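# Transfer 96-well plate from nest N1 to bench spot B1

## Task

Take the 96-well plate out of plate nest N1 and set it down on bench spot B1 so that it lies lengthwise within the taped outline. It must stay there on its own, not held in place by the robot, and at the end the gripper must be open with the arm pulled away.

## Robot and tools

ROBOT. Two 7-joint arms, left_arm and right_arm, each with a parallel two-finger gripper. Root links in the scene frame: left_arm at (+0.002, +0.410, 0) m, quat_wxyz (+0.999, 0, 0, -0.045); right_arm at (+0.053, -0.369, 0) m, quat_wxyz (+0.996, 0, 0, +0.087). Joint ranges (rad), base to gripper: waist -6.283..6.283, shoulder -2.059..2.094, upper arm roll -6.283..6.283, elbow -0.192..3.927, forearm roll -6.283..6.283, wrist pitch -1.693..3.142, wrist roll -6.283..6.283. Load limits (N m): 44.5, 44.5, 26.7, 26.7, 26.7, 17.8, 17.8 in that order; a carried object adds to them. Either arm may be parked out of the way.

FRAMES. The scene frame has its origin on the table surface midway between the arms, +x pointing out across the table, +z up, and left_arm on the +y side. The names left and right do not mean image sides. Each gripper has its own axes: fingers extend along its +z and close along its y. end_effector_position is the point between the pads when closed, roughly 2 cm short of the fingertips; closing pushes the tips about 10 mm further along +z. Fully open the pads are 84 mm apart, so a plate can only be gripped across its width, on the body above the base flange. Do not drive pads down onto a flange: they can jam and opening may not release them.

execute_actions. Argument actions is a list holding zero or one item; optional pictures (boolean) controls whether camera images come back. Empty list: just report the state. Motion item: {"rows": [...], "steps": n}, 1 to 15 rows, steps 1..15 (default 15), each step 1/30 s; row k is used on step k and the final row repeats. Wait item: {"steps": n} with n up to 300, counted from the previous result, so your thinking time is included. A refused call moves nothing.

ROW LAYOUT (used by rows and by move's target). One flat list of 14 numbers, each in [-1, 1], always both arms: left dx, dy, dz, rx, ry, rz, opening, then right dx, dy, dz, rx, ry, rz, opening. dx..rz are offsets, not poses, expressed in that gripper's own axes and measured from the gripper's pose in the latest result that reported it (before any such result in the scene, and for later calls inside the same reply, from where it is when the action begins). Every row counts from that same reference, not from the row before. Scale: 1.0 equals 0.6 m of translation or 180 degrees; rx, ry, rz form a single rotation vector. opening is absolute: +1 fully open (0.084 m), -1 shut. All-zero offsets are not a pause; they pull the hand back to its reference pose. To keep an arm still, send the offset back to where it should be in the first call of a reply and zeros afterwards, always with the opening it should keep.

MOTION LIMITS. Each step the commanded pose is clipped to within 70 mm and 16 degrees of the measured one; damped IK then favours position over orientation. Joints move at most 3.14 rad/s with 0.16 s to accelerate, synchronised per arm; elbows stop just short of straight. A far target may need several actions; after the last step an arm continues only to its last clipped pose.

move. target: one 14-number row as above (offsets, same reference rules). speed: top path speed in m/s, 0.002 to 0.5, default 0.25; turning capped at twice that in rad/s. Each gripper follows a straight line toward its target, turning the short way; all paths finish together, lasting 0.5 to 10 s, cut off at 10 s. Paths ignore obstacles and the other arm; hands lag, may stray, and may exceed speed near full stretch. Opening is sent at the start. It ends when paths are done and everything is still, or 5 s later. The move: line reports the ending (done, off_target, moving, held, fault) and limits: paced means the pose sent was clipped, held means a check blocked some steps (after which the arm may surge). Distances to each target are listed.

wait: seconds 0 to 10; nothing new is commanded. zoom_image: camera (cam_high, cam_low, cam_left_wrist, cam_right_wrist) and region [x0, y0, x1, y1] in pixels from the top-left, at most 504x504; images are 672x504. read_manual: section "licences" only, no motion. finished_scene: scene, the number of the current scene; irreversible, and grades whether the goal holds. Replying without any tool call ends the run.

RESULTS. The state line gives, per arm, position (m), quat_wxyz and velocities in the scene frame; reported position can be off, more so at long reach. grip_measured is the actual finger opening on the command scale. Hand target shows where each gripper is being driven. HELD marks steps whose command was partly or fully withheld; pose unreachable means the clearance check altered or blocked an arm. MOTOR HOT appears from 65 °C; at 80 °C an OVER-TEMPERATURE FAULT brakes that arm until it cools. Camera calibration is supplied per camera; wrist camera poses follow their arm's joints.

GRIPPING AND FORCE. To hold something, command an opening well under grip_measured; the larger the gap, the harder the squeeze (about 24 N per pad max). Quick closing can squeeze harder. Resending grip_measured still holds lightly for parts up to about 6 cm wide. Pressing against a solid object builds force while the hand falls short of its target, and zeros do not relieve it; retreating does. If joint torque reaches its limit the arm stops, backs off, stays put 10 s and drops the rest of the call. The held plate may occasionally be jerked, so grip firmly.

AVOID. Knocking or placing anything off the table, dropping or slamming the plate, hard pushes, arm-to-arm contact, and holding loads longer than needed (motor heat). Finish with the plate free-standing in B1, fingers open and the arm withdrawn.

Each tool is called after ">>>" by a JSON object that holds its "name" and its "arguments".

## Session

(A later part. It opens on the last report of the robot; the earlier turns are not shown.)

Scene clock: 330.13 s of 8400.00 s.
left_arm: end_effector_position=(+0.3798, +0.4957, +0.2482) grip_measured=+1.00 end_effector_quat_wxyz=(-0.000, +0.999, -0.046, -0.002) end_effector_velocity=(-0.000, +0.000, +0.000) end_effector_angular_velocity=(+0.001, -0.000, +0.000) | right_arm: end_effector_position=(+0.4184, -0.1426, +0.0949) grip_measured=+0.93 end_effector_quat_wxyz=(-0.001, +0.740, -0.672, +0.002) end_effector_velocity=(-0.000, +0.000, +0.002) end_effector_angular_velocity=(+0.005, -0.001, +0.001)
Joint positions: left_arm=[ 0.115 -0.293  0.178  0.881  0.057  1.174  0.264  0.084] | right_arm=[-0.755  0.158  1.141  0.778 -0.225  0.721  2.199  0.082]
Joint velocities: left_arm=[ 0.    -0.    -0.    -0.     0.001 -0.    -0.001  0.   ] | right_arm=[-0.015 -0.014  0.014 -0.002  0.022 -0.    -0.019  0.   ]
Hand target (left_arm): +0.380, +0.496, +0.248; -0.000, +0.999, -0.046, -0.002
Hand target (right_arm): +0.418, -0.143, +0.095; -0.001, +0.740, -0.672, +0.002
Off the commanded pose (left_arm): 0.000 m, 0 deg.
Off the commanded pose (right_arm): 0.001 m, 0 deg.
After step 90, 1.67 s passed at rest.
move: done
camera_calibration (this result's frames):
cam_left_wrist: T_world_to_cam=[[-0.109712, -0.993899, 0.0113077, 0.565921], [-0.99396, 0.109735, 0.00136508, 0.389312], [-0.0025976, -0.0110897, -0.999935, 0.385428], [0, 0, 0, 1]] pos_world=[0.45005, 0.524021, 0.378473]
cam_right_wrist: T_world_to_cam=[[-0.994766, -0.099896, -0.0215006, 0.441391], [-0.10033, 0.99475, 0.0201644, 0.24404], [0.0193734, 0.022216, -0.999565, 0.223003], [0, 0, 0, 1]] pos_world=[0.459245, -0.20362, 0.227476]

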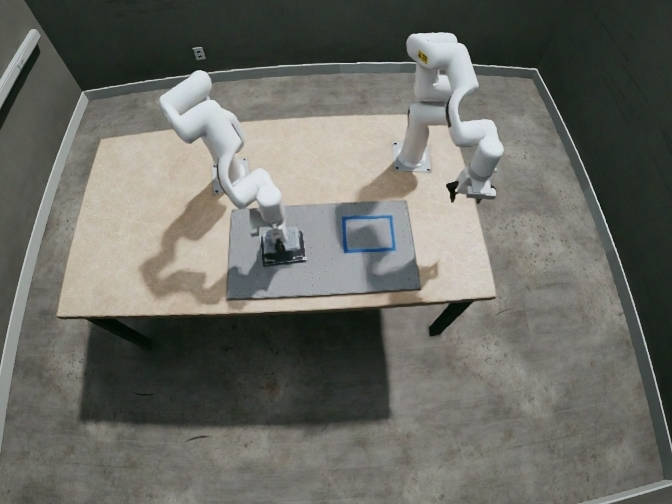

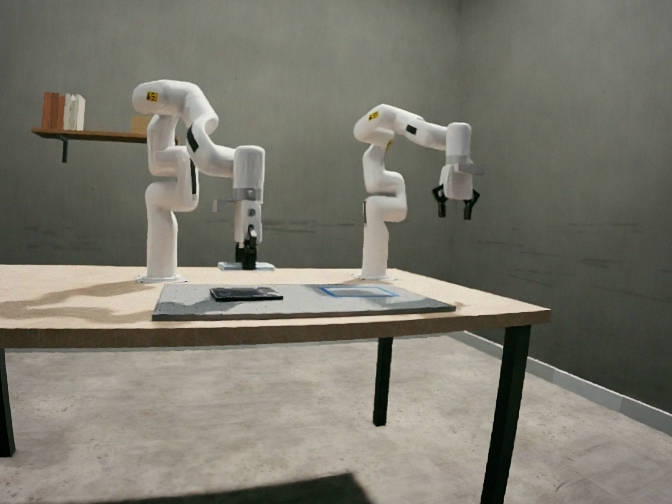

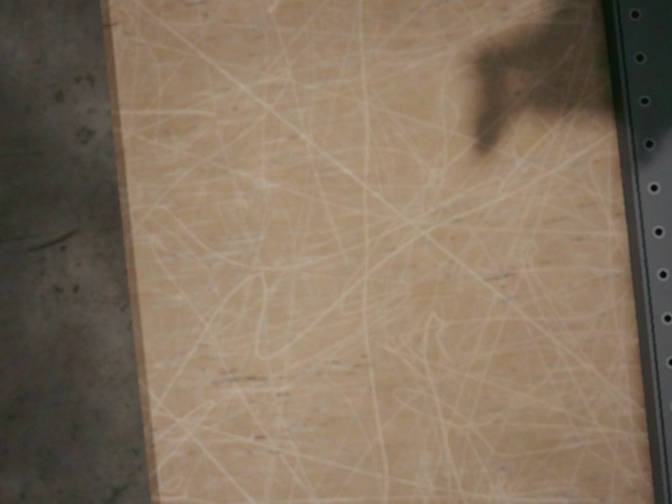

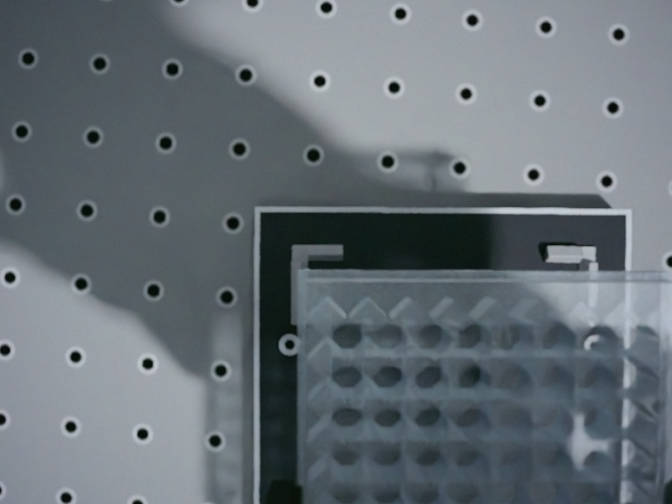

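>>> {"name": "move", "arguments": {"target": [0, 0, 0, 0, 0, 0, 1, -0.535, 0.033, 0.03, 0, 0, 0.026, -0.3], "speed": 0.2}}

Scene clock: 350.30 s of 8400.00 s.
left_arm: end_effector_position=(+0.3798, +0.4957, +0.2482) grip_measured=+1.00 end_effector_quat_wxyz=(-0.000, +0.999, -0.046, -0.002) end_effector_velocity=(+0.000, -0.001, +0.000) end_effector_angular_velocity=(+0.001, -0.000, -0.003) | right_arm: end_effector_position=(+0.3696, +0.1749, +0.0787) grip_measured=+0.93 end_effector_quat_wxyz=(+0.003, -0.712, +0.702, -0.003) end_effector_velocity=(-0.003, +0.003, +0.000) end_effector_angular_velocity=(-0.004, +0.004, +0.004)
Joint positions: left_arm=[ 0.115 -0.293  0.178  0.881  0.057  1.174  0.264  0.084] | right_arm=[ 0.285  0.885  0.842  1.691 -0.705  1.118  2.986  0.082]
Joint velocities: left_arm=[-0.001  0.    -0.001  0.001  0.001  0.     0.001 -0.   ] | right_arm=[ 0.012  0.008 -0.     0.016  0.002  0.012 -0.003 -0.   ]
Hand target (left_arm): +0.380, +0.496, +0.248; -0.000, +0.999, -0.046, -0.002
Hand target (right_arm): +0.369, +0.175, +0.079; -0.003, +0.712, -0.702, +0.003
Off the commanded pose (left_arm): 0.000 m, 0 deg.
Off the commanded pose (right_arm): 0.003 m, 0 deg.
After step 90, 14.93 s passed at rest.
move: done
camera_calibration (this result's frames):
cam_left_wrist: T_world_to_cam=[[-0.109712, -0.993899, 0.0113078, 0.565921], [-0.99396, 0.109734, 0.00136494, 0.389312], [-0.00259747, -0.0110897, -0.999935, 0.385428], [0, 0, 0, 1]] pos_world=[0.45005, 0.524021, 0.378473]
cam_right_wrist: T_world_to_cam=[[-0.999533, -0.0176483, -0.0249274, 0.411871], [-0.0182262, 0.999566, 0.0231499, -0.10785], [0.024508, 0.0235934, -0.999421, 0.198521], [0, 0, 0, 1]] pos_world=[0.404848, 0.110389, 0.21117]

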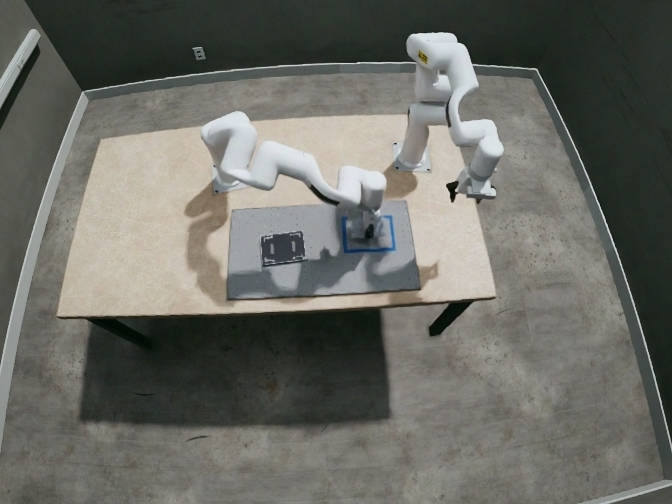

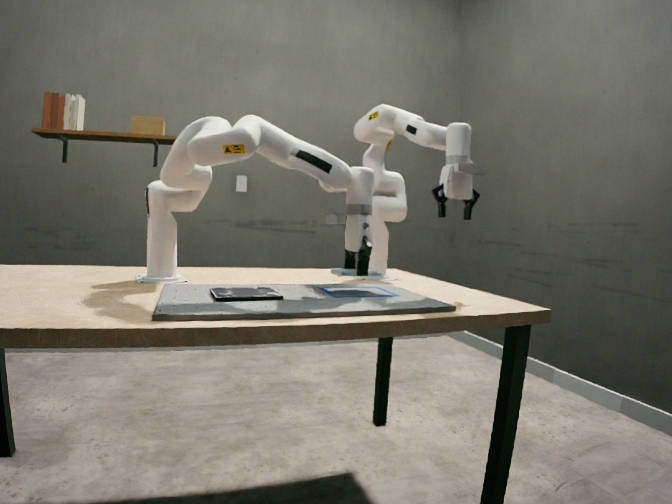

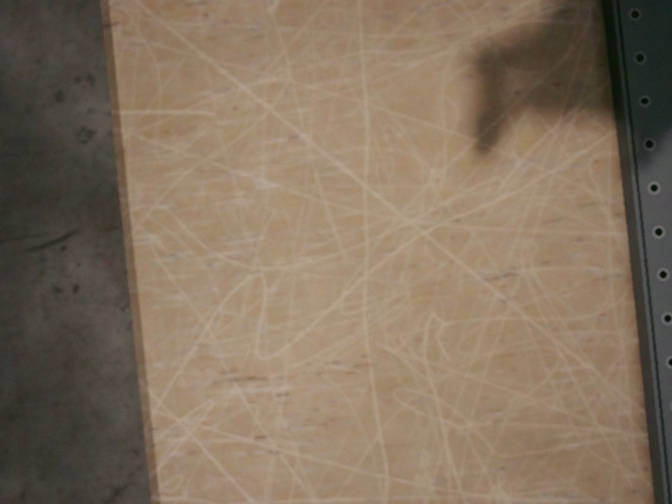

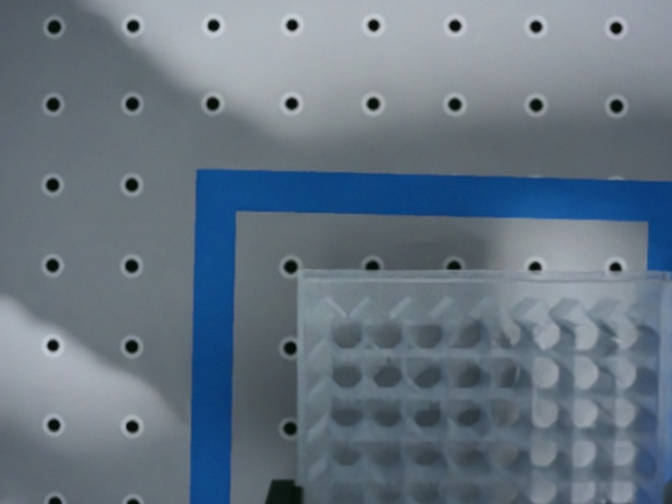

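>>> {"name": "move", "arguments": {"target": [0, 0, 0, 0, 0, 0, 1, -0.01, -0.005, 0.068, 0, 0, 0.008, -0.3], "speed": 0.06}}

>>> {"name": "zoom_image", "arguments": {"camera": "cam_low", "region": [310, 250, 410, 310]}}

Scene clock: 373.23 s of 8400.00 s.
left_arm: end_effector_position=(+0.3798, +0.4957, +0.2482) grip_measured=+1.00 end_effector_quat_wxyz=(-0.000, +0.999, -0.046, -0.002) end_effector_velocity=(-0.000, +0.001, +0.000) end_effector_angular_velocity=(-0.001, -0.001, +0.003) | right_arm: end_effector_position=(+0.3729, +0.1813, +0.0385) grip_measured=+0.93 end_effector_quat_wxyz=(+0.003, -0.703, +0.711, -0.002) end_effector_velocity=(+0.001, +0.000, -0.002) end_effector_angular_velocity=(-0.000, -0.002, -0.002)
Joint positions: left_arm=[ 0.115 -0.293  0.178  0.881  0.057  1.174  0.264  0.084] | right_arm=[ 0.321  0.961  0.797  1.718 -0.743  1.064  3.022  0.082]
Joint velocities: left_arm=[ 0.002 -0.001  0.001  0.    -0.001  0.     0.     0.   ] | right_arm=[ 0.003  0.004 -0.004  0.004 -0.004 -0.002  0.002  0.   ]
Hand target (left_arm): +0.380, +0.496, +0.248; -0.000, +0.999, -0.046, -0.002
Hand target (right_arm): +0.373, +0.181, +0.038; -0.003, +0.703, -0.711, +0.002
Off the commanded pose (left_arm): 0.000 m, 0 deg.
Off the commanded pose (right_arm): 0.001 m, 0 deg.
After step 90, 18.87 s passed at rest.
move: done
camera_calibration (this result's frames):
cam_left_wrist: T_world_to_cam=[[-0.109712, -0.993899, 0.0113078, 0.565921], [-0.99396, 0.109734, 0.001365, 0.389312], [-0.00259752, -0.0110897, -0.999935, 0.385428], [0, 0, 0, 1]] pos_world=[0.45005, 0.524021, 0.378473]
cam_right_wrist: T_world_to_cam=[[-0.999662, 0.00740061, -0.0249269, 0.409747], [0.00679946, 0.999686, 0.0241157, -0.122604], [0.0250975, 0.0239381, -0.999398, 0.157889], [0, 0, 0, 1]] pos_world=[0.40648, 0.115754, 0.170964]

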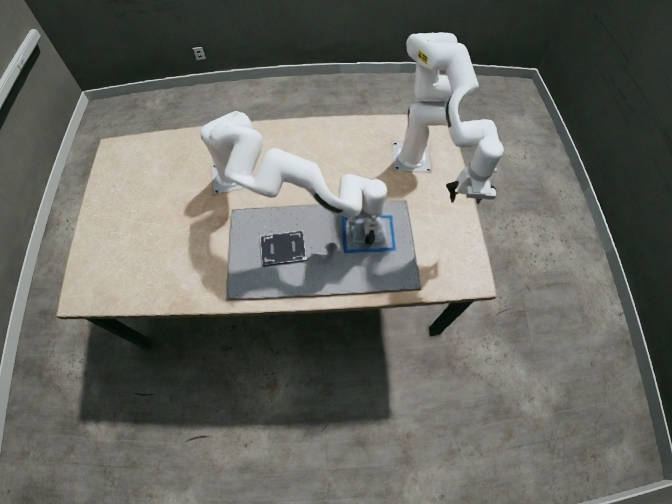

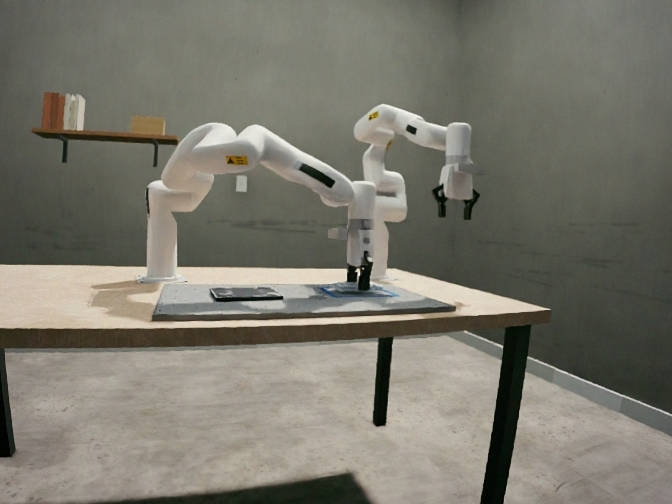

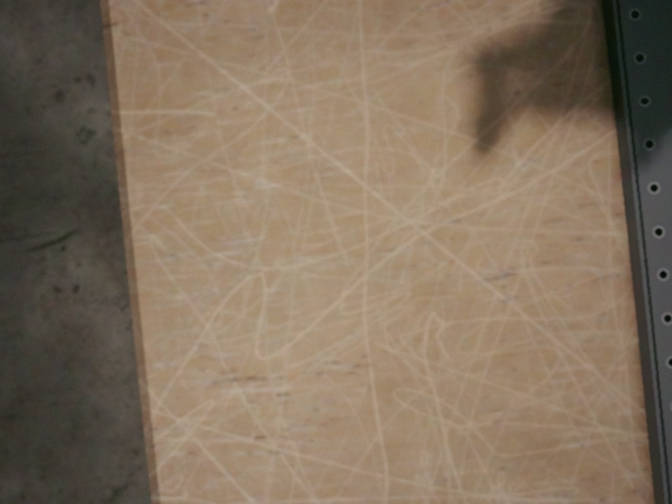

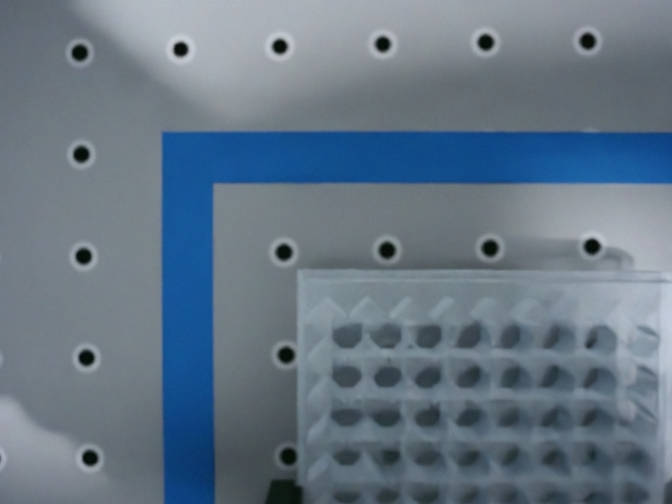

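Region (310, 250, 410, 310) of cam_low's 672x504 image, scaled by 5.040, with more detail than that image has; it fills the top 302 rows of this view, and the rest is white.

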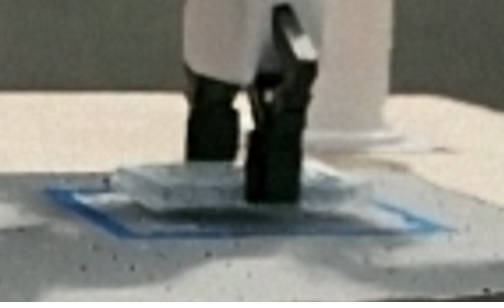

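>>> {"name": "move", "arguments": {"target": [0, 0, 0, 0, 0, 0, 1, 0, 0, 0.01, 0, 0, 0, -0.3], "speed": 0.01}}

>>> {"name": "zoom_image", "arguments": {"camera": "cam_low", "region": [310, 250, 410, 310]}}

Scene clock: 391.03 s of 8400.00 s.
left_arm: end_effector_position=(+0.3798, +0.4957, +0.2482) grip_measured=+1.00 end_effector_quat_wxyz=(-0.000, +0.999, -0.046, -0.002) end_effector_velocity=(+0.000, +0.001, +0.001) end_effector_angular_velocity=(+0.001, -0.001, +0.001) | right_arm: end_effector_position=(+0.3729, +0.1813, +0.0326) grip_measured=+0.93 end_effector_quat_wxyz=(+0.003, -0.703, +0.711, -0.002) end_effector_velocity=(-0.000, +0.001, -0.001) end_effector_angular_velocity=(+0.002, -0.002, +0.000)
Joint positions: left_arm=[ 0.115 -0.293  0.178  0.881  0.057  1.174  0.264  0.084] | right_arm=[ 0.323  0.97   0.792  1.717 -0.748  1.055  3.025  0.082]
Joint velocities: left_arm=[ 0.002 -0.001  0.001  0.001  0.001 -0.     0.001 -0.   ] | right_arm=[ 0.002  0.002 -0.002  0.001 -0.002 -0.003  0.001  0.   ]
Hand target (left_arm): +0.380, +0.496, +0.248; -0.000, +0.999, -0.046, -0.002
Hand target (right_arm): +0.373, +0.181, +0.033; -0.003, +0.703, -0.711, +0.002
Off the commanded pose (left_arm): 0.000 m, 0 deg.
Off the commanded pose (right_arm): 0.000 m, 0 deg.
After step 90, 14.03 s passed at rest.
move: done
camera_calibration (this result's frames):
cam_left_wrist: T_world_to_cam=[[-0.109712, -0.993899, 0.0113078, 0.565921], [-0.99396, 0.109734, 0.00136494, 0.389312], [-0.00259747, -0.0110897, -0.999935, 0.385428], [0, 0, 0, 1]] pos_world=[0.45005, 0.524021, 0.378473]
cam_right_wrist: T_world_to_cam=[[-0.999665, 0.00739277, -0.0248116, 0.409621], [0.00679732, 0.999689, 0.0239976, -0.122444], [0.0249813, 0.0238209, -0.999404, 0.152061], [0, 0, 0, 1]] pos_world=[0.406517, 0.115755, 0.165072]

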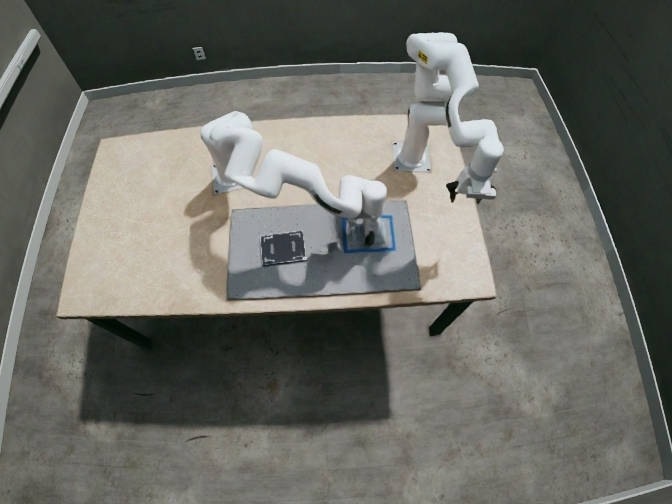

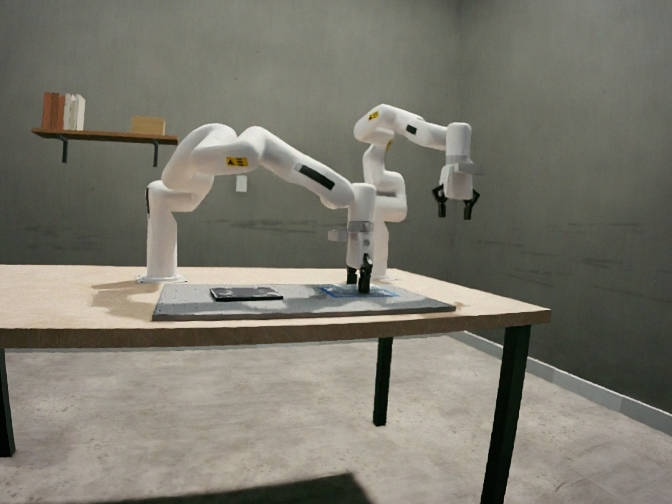

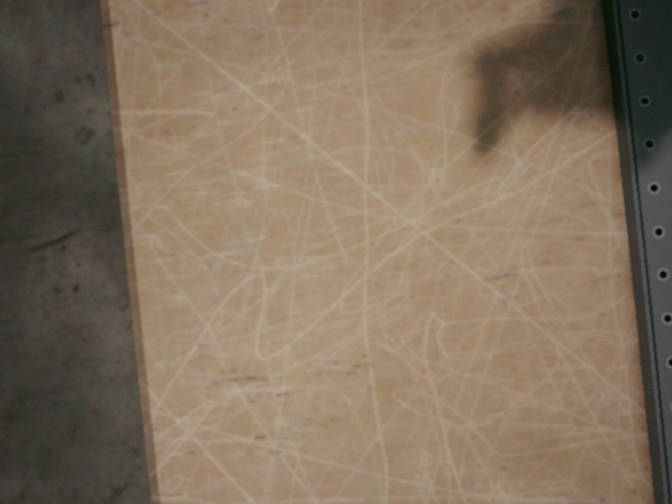

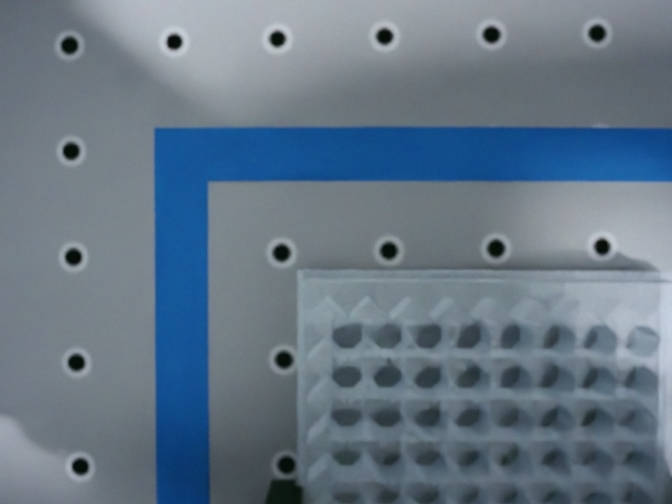

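Region (310, 250, 410, 310) of cam_low's 672x504 image, scaled by 5.040, with more detail than that image has; it fills the top 302 rows of this view, and the rest is white.

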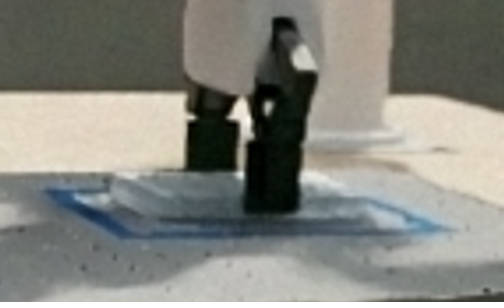

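>>> {"name": "move", "arguments": {"target": [0, 0, 0, 0, 0, 0, 1, 0, 0, 0.0025, 0, 0, 0, -0.3], "speed": 0.005}}

>>> {"name": "zoom_image", "arguments": {"camera": "cam_right_wrist", "region": [520, 220, 672, 320]}}

Scene clock: 410.50 s of 8400.00 s.
left_arm: end_effector_position=(+0.3798, +0.4957, +0.2482) grip_measured=+1.00 end_effector_quat_wxyz=(-0.000, +0.999, -0.046, -0.002) end_effector_velocity=(-0.000, +0.000, -0.000) end_effector_angular_velocity=(+0.001, +0.002, -0.000) | right_arm: end_effector_position=(+0.3730, +0.1816, +0.0318) grip_measured=+0.94 end_effector_quat_wxyz=(+0.004, -0.703, +0.711, -0.002) end_effector_velocity=(-0.001, +0.001, +0.000) end_effector_angular_velocity=(+0.002, -0.001, +0.004)
Joint positions: left_arm=[ 0.115 -0.293  0.178  0.881  0.057  1.174  0.264  0.084] | right_arm=[ 0.324  0.972  0.791  1.718 -0.75   1.053  3.025  0.082]
Joint velocities: left_arm=[-0.     0.001 -0.001 -0.     0.001  0.    -0.001 -0.   ] | right_arm=[ 0.001  0.001  0.003 -0.    -0.003 -0.001  0.     0.   ]
Hand target (left_arm): +0.380, +0.496, +0.248; -0.000, +0.999, -0.046, -0.002
Hand target (right_arm): +0.373, +0.181, +0.031; -0.003, +0.703, -0.711, +0.002
Off the commanded pose (left_arm): 0.000 m, 0 deg.
Off the commanded pose (right_arm): 0.001 m, 0 deg.
After step 90, 15.77 s passed at rest.
move: done
camera_calibration (this result's frames):
cam_left_wrist: T_world_to_cam=[[-0.109712, -0.993899, 0.0113077, 0.565921], [-0.99396, 0.109734, 0.00136484, 0.389312], [-0.00259736, -0.0110897, -0.999935, 0.385428], [0, 0, 0, 1]] pos_world=[0.45005, 0.524021, 0.378473]
cam_right_wrist: T_world_to_cam=[[-0.999653, 0.00745902, -0.0252678, 0.409717], [0.00682603, 0.999663, 0.0250456, -0.122815], [0.0254461, 0.0248644, -0.999367, 0.150866], [0, 0, 0, 1]] pos_world=[0.406575, 0.115967, 0.164199]

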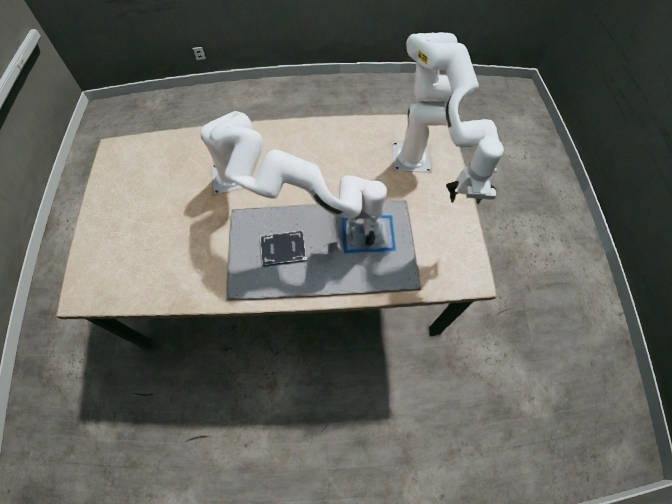

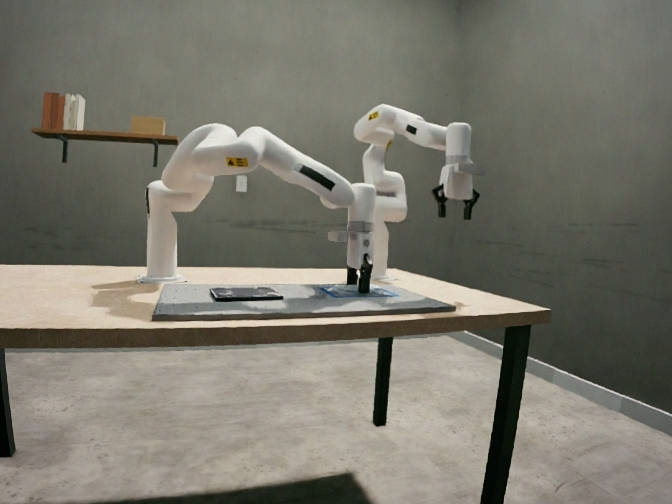

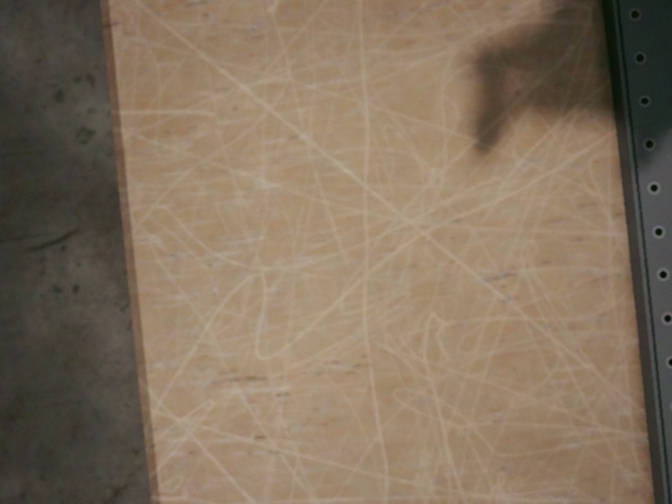

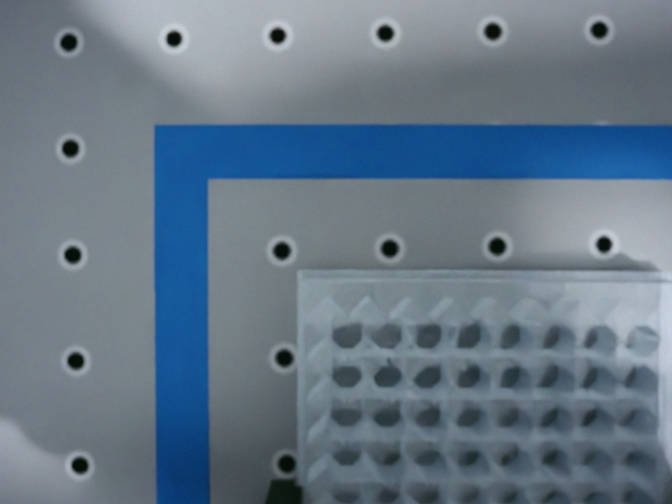

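Region (520, 220, 672, 320) of cam_right_wrist's 672x504 image, scaled by 3.316, with more detail than that image has; it fills the top 332 rows of this view, and the rest is white.

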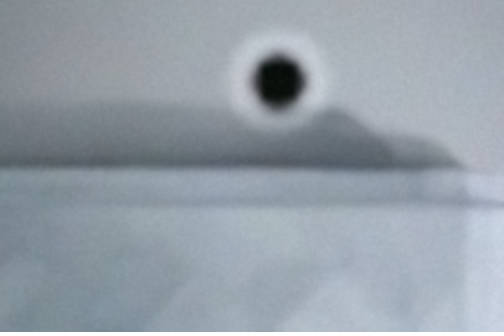

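Contact made (stopped short). Releasing and lifting.

>>> {"name": "execute_actions", "arguments": {"actions": [{"rows": [[0,0,0,0,0,0,1,0,0,-0.001,0,0,0,1]], "steps": 15}], "pictures": false}}

>>> {"name": "move", "arguments": {"target": [0, 0, 0, 0, 0, 0, 1, 0, 0, -0.12, 0, 0, 0, 1], "speed": 0.08}}

Scene clock: 420.00 s of 8400.00 s.
left_arm: end_effector_position=(+0.3798, +0.4957, +0.2482) grip_measured=+1.00 end_effector_quat_wxyz=(-0.000, +0.999, -0.046, -0.002) end_effector_velocity=(-0.000, -0.000, -0.001) end_effector_angular_velocity=(-0.000, +0.002, -0.000) | right_arm: end_effector_position=(+0.3724, +0.1807, +0.0308) grip_measured=+1.00 end_effector_quat_wxyz=(+0.002, -0.703, +0.711, -0.003) end_effector_velocity=(-0.000, +0.006, +0.007) end_effector_angular_velocity=(+0.014, -0.005, +0.002)
Joint positions: left_arm=[ 0.115 -0.293  0.178  0.881  0.057  1.174  0.264  0.084] | right_arm=[ 0.324  0.972  0.79   1.716 -0.749  1.054  3.025  0.084]
Joint velocities: left_arm=[ 0.001  0.001 -0.001 -0.001 -0.     0.     0.001 -0.   ] | right_arm=[ 0.003 -0.006  0.005  0.006  0.001 -0.003 -0.001  0.   ]
Hand target (left_arm): +0.380, +0.496, +0.248; -0.000, +0.999, -0.046, -0.002
Hand target (right_arm): +0.373, +0.182, +0.032; -0.004, +0.703, -0.711, +0.002
Off the commanded pose (left_arm): 0.000 m, 0 deg.
Off the commanded pose (right_arm): 0.002 m, 0 deg.
Steps of this call (steps 1 to 90: nothing new was sent; then 6.00 s passed at rest; steps 91 to 105: all 15 steps of this action). Readings (end_effector_position):
91: left_arm (+0.3798, +0.4957, +0.2482) | right_arm (+0.3729, +0.1813, +0.0312)
92: left_arm (+0.3798, +0.4957, +0.2482) | right_arm (+0.3729, +0.1814, +0.0313)
94: left_arm (+0.3798, +0.4957, +0.2482) | right_arm (+0.3729, +0.1813, +0.0313)
98: left_arm (+0.3798, +0.4957, +0.2482) | right_arm (+0.3728, +0.1803, +0.0302)
105: the state above

Scene clock: 421.50 s of 8400.00 s.
left_arm: end_effector_position=(+0.3798, +0.4957, +0.2482) grip_measured=+1.00 end_effector_quat_wxyz=(-0.000, +0.999, -0.046, -0.002) end_effector_velocity=(-0.000, +0.000, +0.000) end_effector_angular_velocity=(-0.001, -0.001, +0.001) | right_arm: end_effector_position=(+0.3723, +0.1809, +0.1033) grip_measured=+1.00 end_effector_quat_wxyz=(+0.003, -0.703, +0.711, -0.003) end_effector_velocity=(+0.001, -0.001, +0.002) end_effector_angular_velocity=(-0.002, +0.002, -0.002)
Joint positions: left_arm=[ 0.115 -0.293  0.178  0.881  0.057  1.174  0.264  0.084] | right_arm=[ 0.302  0.87   0.851  1.748 -0.68   1.176  2.99   0.084]
Joint velocities: left_arm=[ 0.    -0.001  0.001 -0.    -0.001 -0.     0.001  0.   ] | right_arm=[-0.001 -0.003  0.001  0.003  0.004  0.007 -0.002  0.   ]
Hand target (left_arm): +0.380, +0.496, +0.248; -0.000, +0.999, -0.046, -0.002
Hand target (right_arm): +0.372, +0.181, +0.104; -0.004, +0.703, -0.711, +0.002
Off the commanded pose (left_arm): 0.000 m, 0 deg.
Off the commanded pose (right_arm): 0.001 m, 0 deg.
move: done
camera_calibration (this result's frames):
cam_left_wrist: T_world_to_cam=[[-0.109712, -0.993899, 0.0113076, 0.565921], [-0.99396, 0.109734, 0.00136492, 0.389312], [-0.00259742, -0.0110896, -0.999935, 0.385428], [0, 0, 0, 1]] pos_world=[0.45005, 0.524021, 0.378473]
cam_right_wrist: T_world_to_cam=[[-0.999661, 0.00741856, -0.0249375, 0.410825], [0.00683319, 0.999701, 0.0234772, -0.123684], [0.0251042, 0.0232989, -0.999413, 0.222731], [0, 0, 0, 1]] pos_world=[0.40594, 0.115409, 0.235749]

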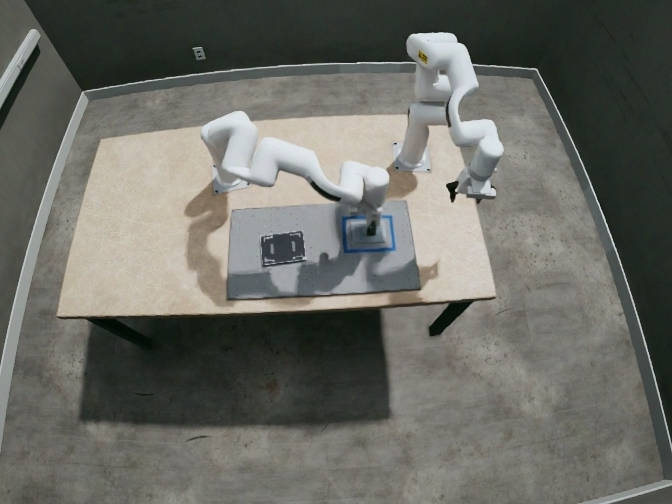

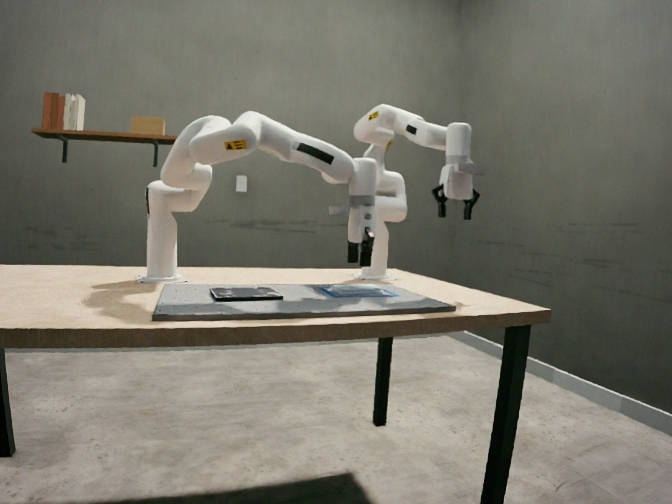

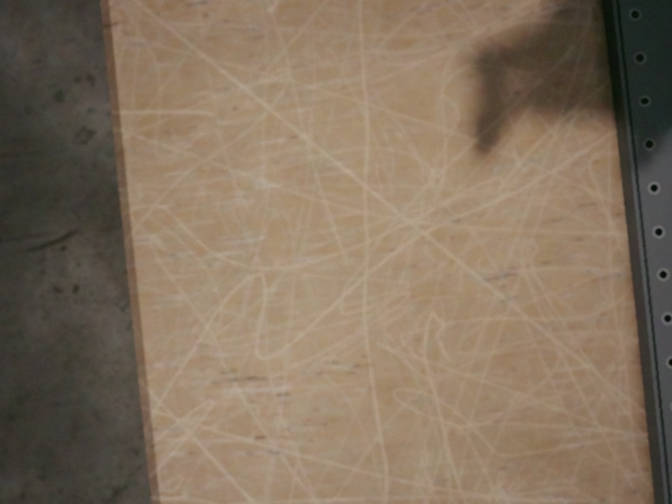

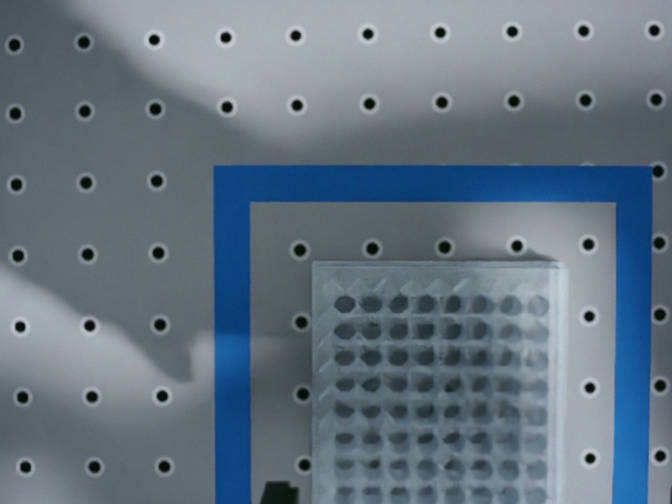

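>>> {"name": "move", "arguments": {"target": [0, 0, 0, 0, 0, 0, 1, 0.25, 0, -0.08, 0, 0, 0, 1], "speed": 0.25}}

>>> {"name": "zoom_image", "arguments": {"camera": "cam_high", "region": [320, 195, 420, 270]}}

Scene clock: 428.70 s of 8400.00 s.
left_arm: end_effector_position=(+0.3798, +0.4957, +0.2482) grip_measured=+1.00 end_effector_quat_wxyz=(-0.000, +0.999, -0.046, -0.002) end_effector_velocity=(+0.000, +0.000, +0.000) end_effector_angular_velocity=(-0.001, -0.001, +0.003) | right_arm: end_effector_position=(+0.3696, +0.0307, +0.1498) grip_measured=+1.00 end_effector_quat_wxyz=(+0.002, -0.703, +0.711, -0.003) end_effector_velocity=(-0.000, -0.001, +0.002) end_effector_angular_velocity=(+0.009, -0.004, +0.006)
Joint positions: left_arm=[ 0.115 -0.293  0.178  0.881  0.057  1.174  0.264  0.084] | right_arm=[-0.23   0.391  1.053  1.157 -0.415  0.994  2.779  0.084]
Joint velocities: left_arm=[ 0.    -0.001  0.001  0.    -0.001 -0.    -0.001 -0.   ] | right_arm=[-0.019 -0.013  0.013 -0.014  0.009 -0.014 -0.013 -0.   ]
Hand target (left_arm): +0.380, +0.496, +0.248; -0.000, +0.999, -0.046, -0.002
Hand target (right_arm): +0.370, +0.030, +0.150; -0.002, +0.703, -0.711, +0.003
Off the commanded pose (left_arm): 0.000 m, 0 deg.
Off the commanded pose (right_arm): 0.001 m, 0 deg.
After step 90, 2.90 s passed at rest.
move: done
camera_calibration (this result's frames):
cam_left_wrist: T_world_to_cam=[[-0.109712, -0.993899, 0.0113077, 0.565921], [-0.99396, 0.109734, 0.00136499, 0.389312], [-0.0025975, -0.0110897, -0.999935, 0.385428], [0, 0, 0, 1]] pos_world=[0.45005, 0.524021, 0.378473]
cam_right_wrist: T_world_to_cam=[[-0.99968, 0.006799, -0.0243515, 0.410341], [0.00629687, 0.999767, 0.0206379, 0.0259751], [0.0244861, 0.020478, -0.99949, 0.273075], [0, 0, 0, 1]] pos_world=[0.40336, -0.034351, 0.282392]

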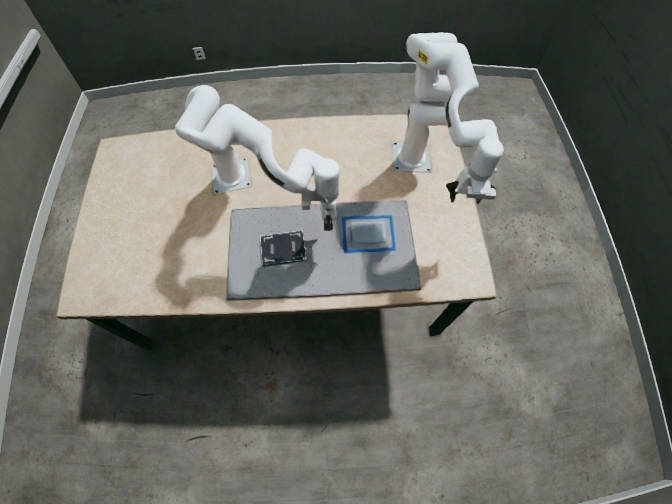

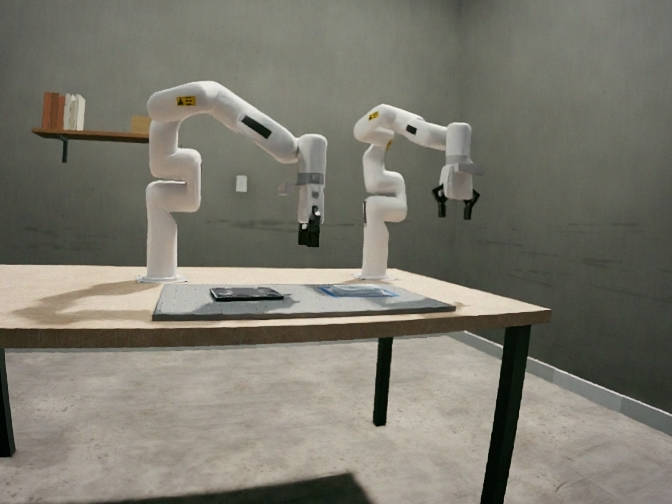

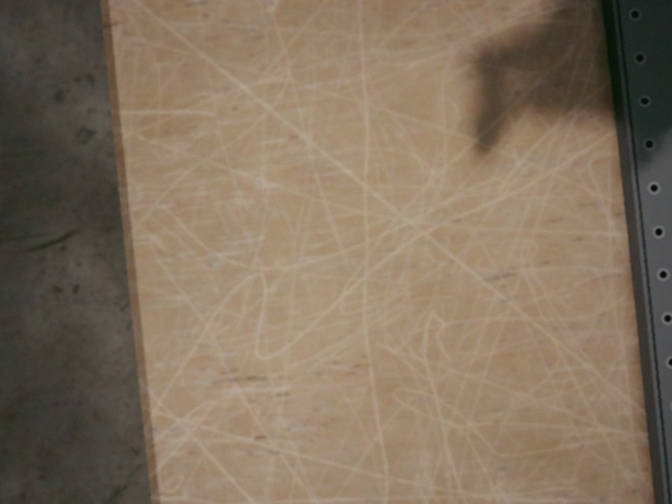

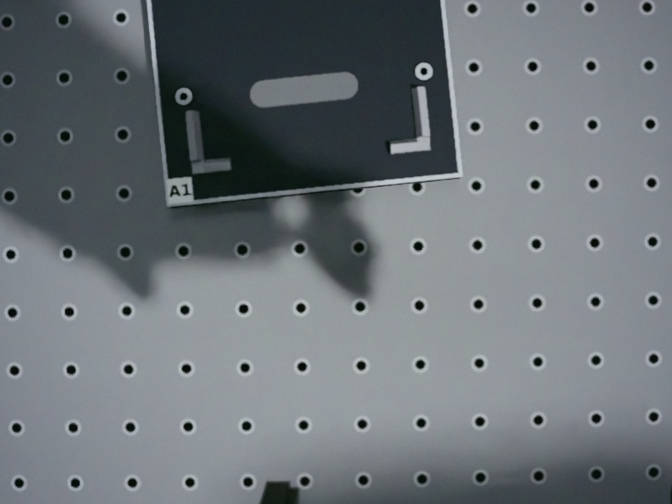

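Region (320, 195, 420, 270) of cam_high's 672x504 image, scaled by 5.040, with more detail than that image has; it fills the top 378 rows of this view, and the rest is white.

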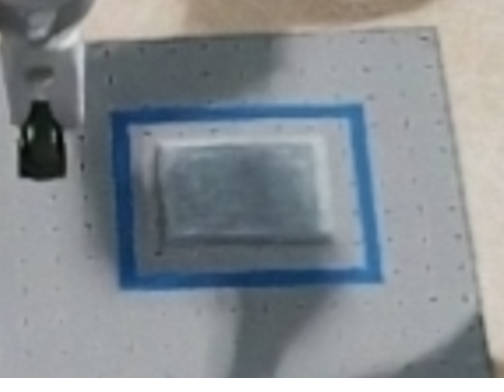

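>>> {"name": "finished_scene", "arguments": {"scene": 1}}

The scene is finished: the task was done.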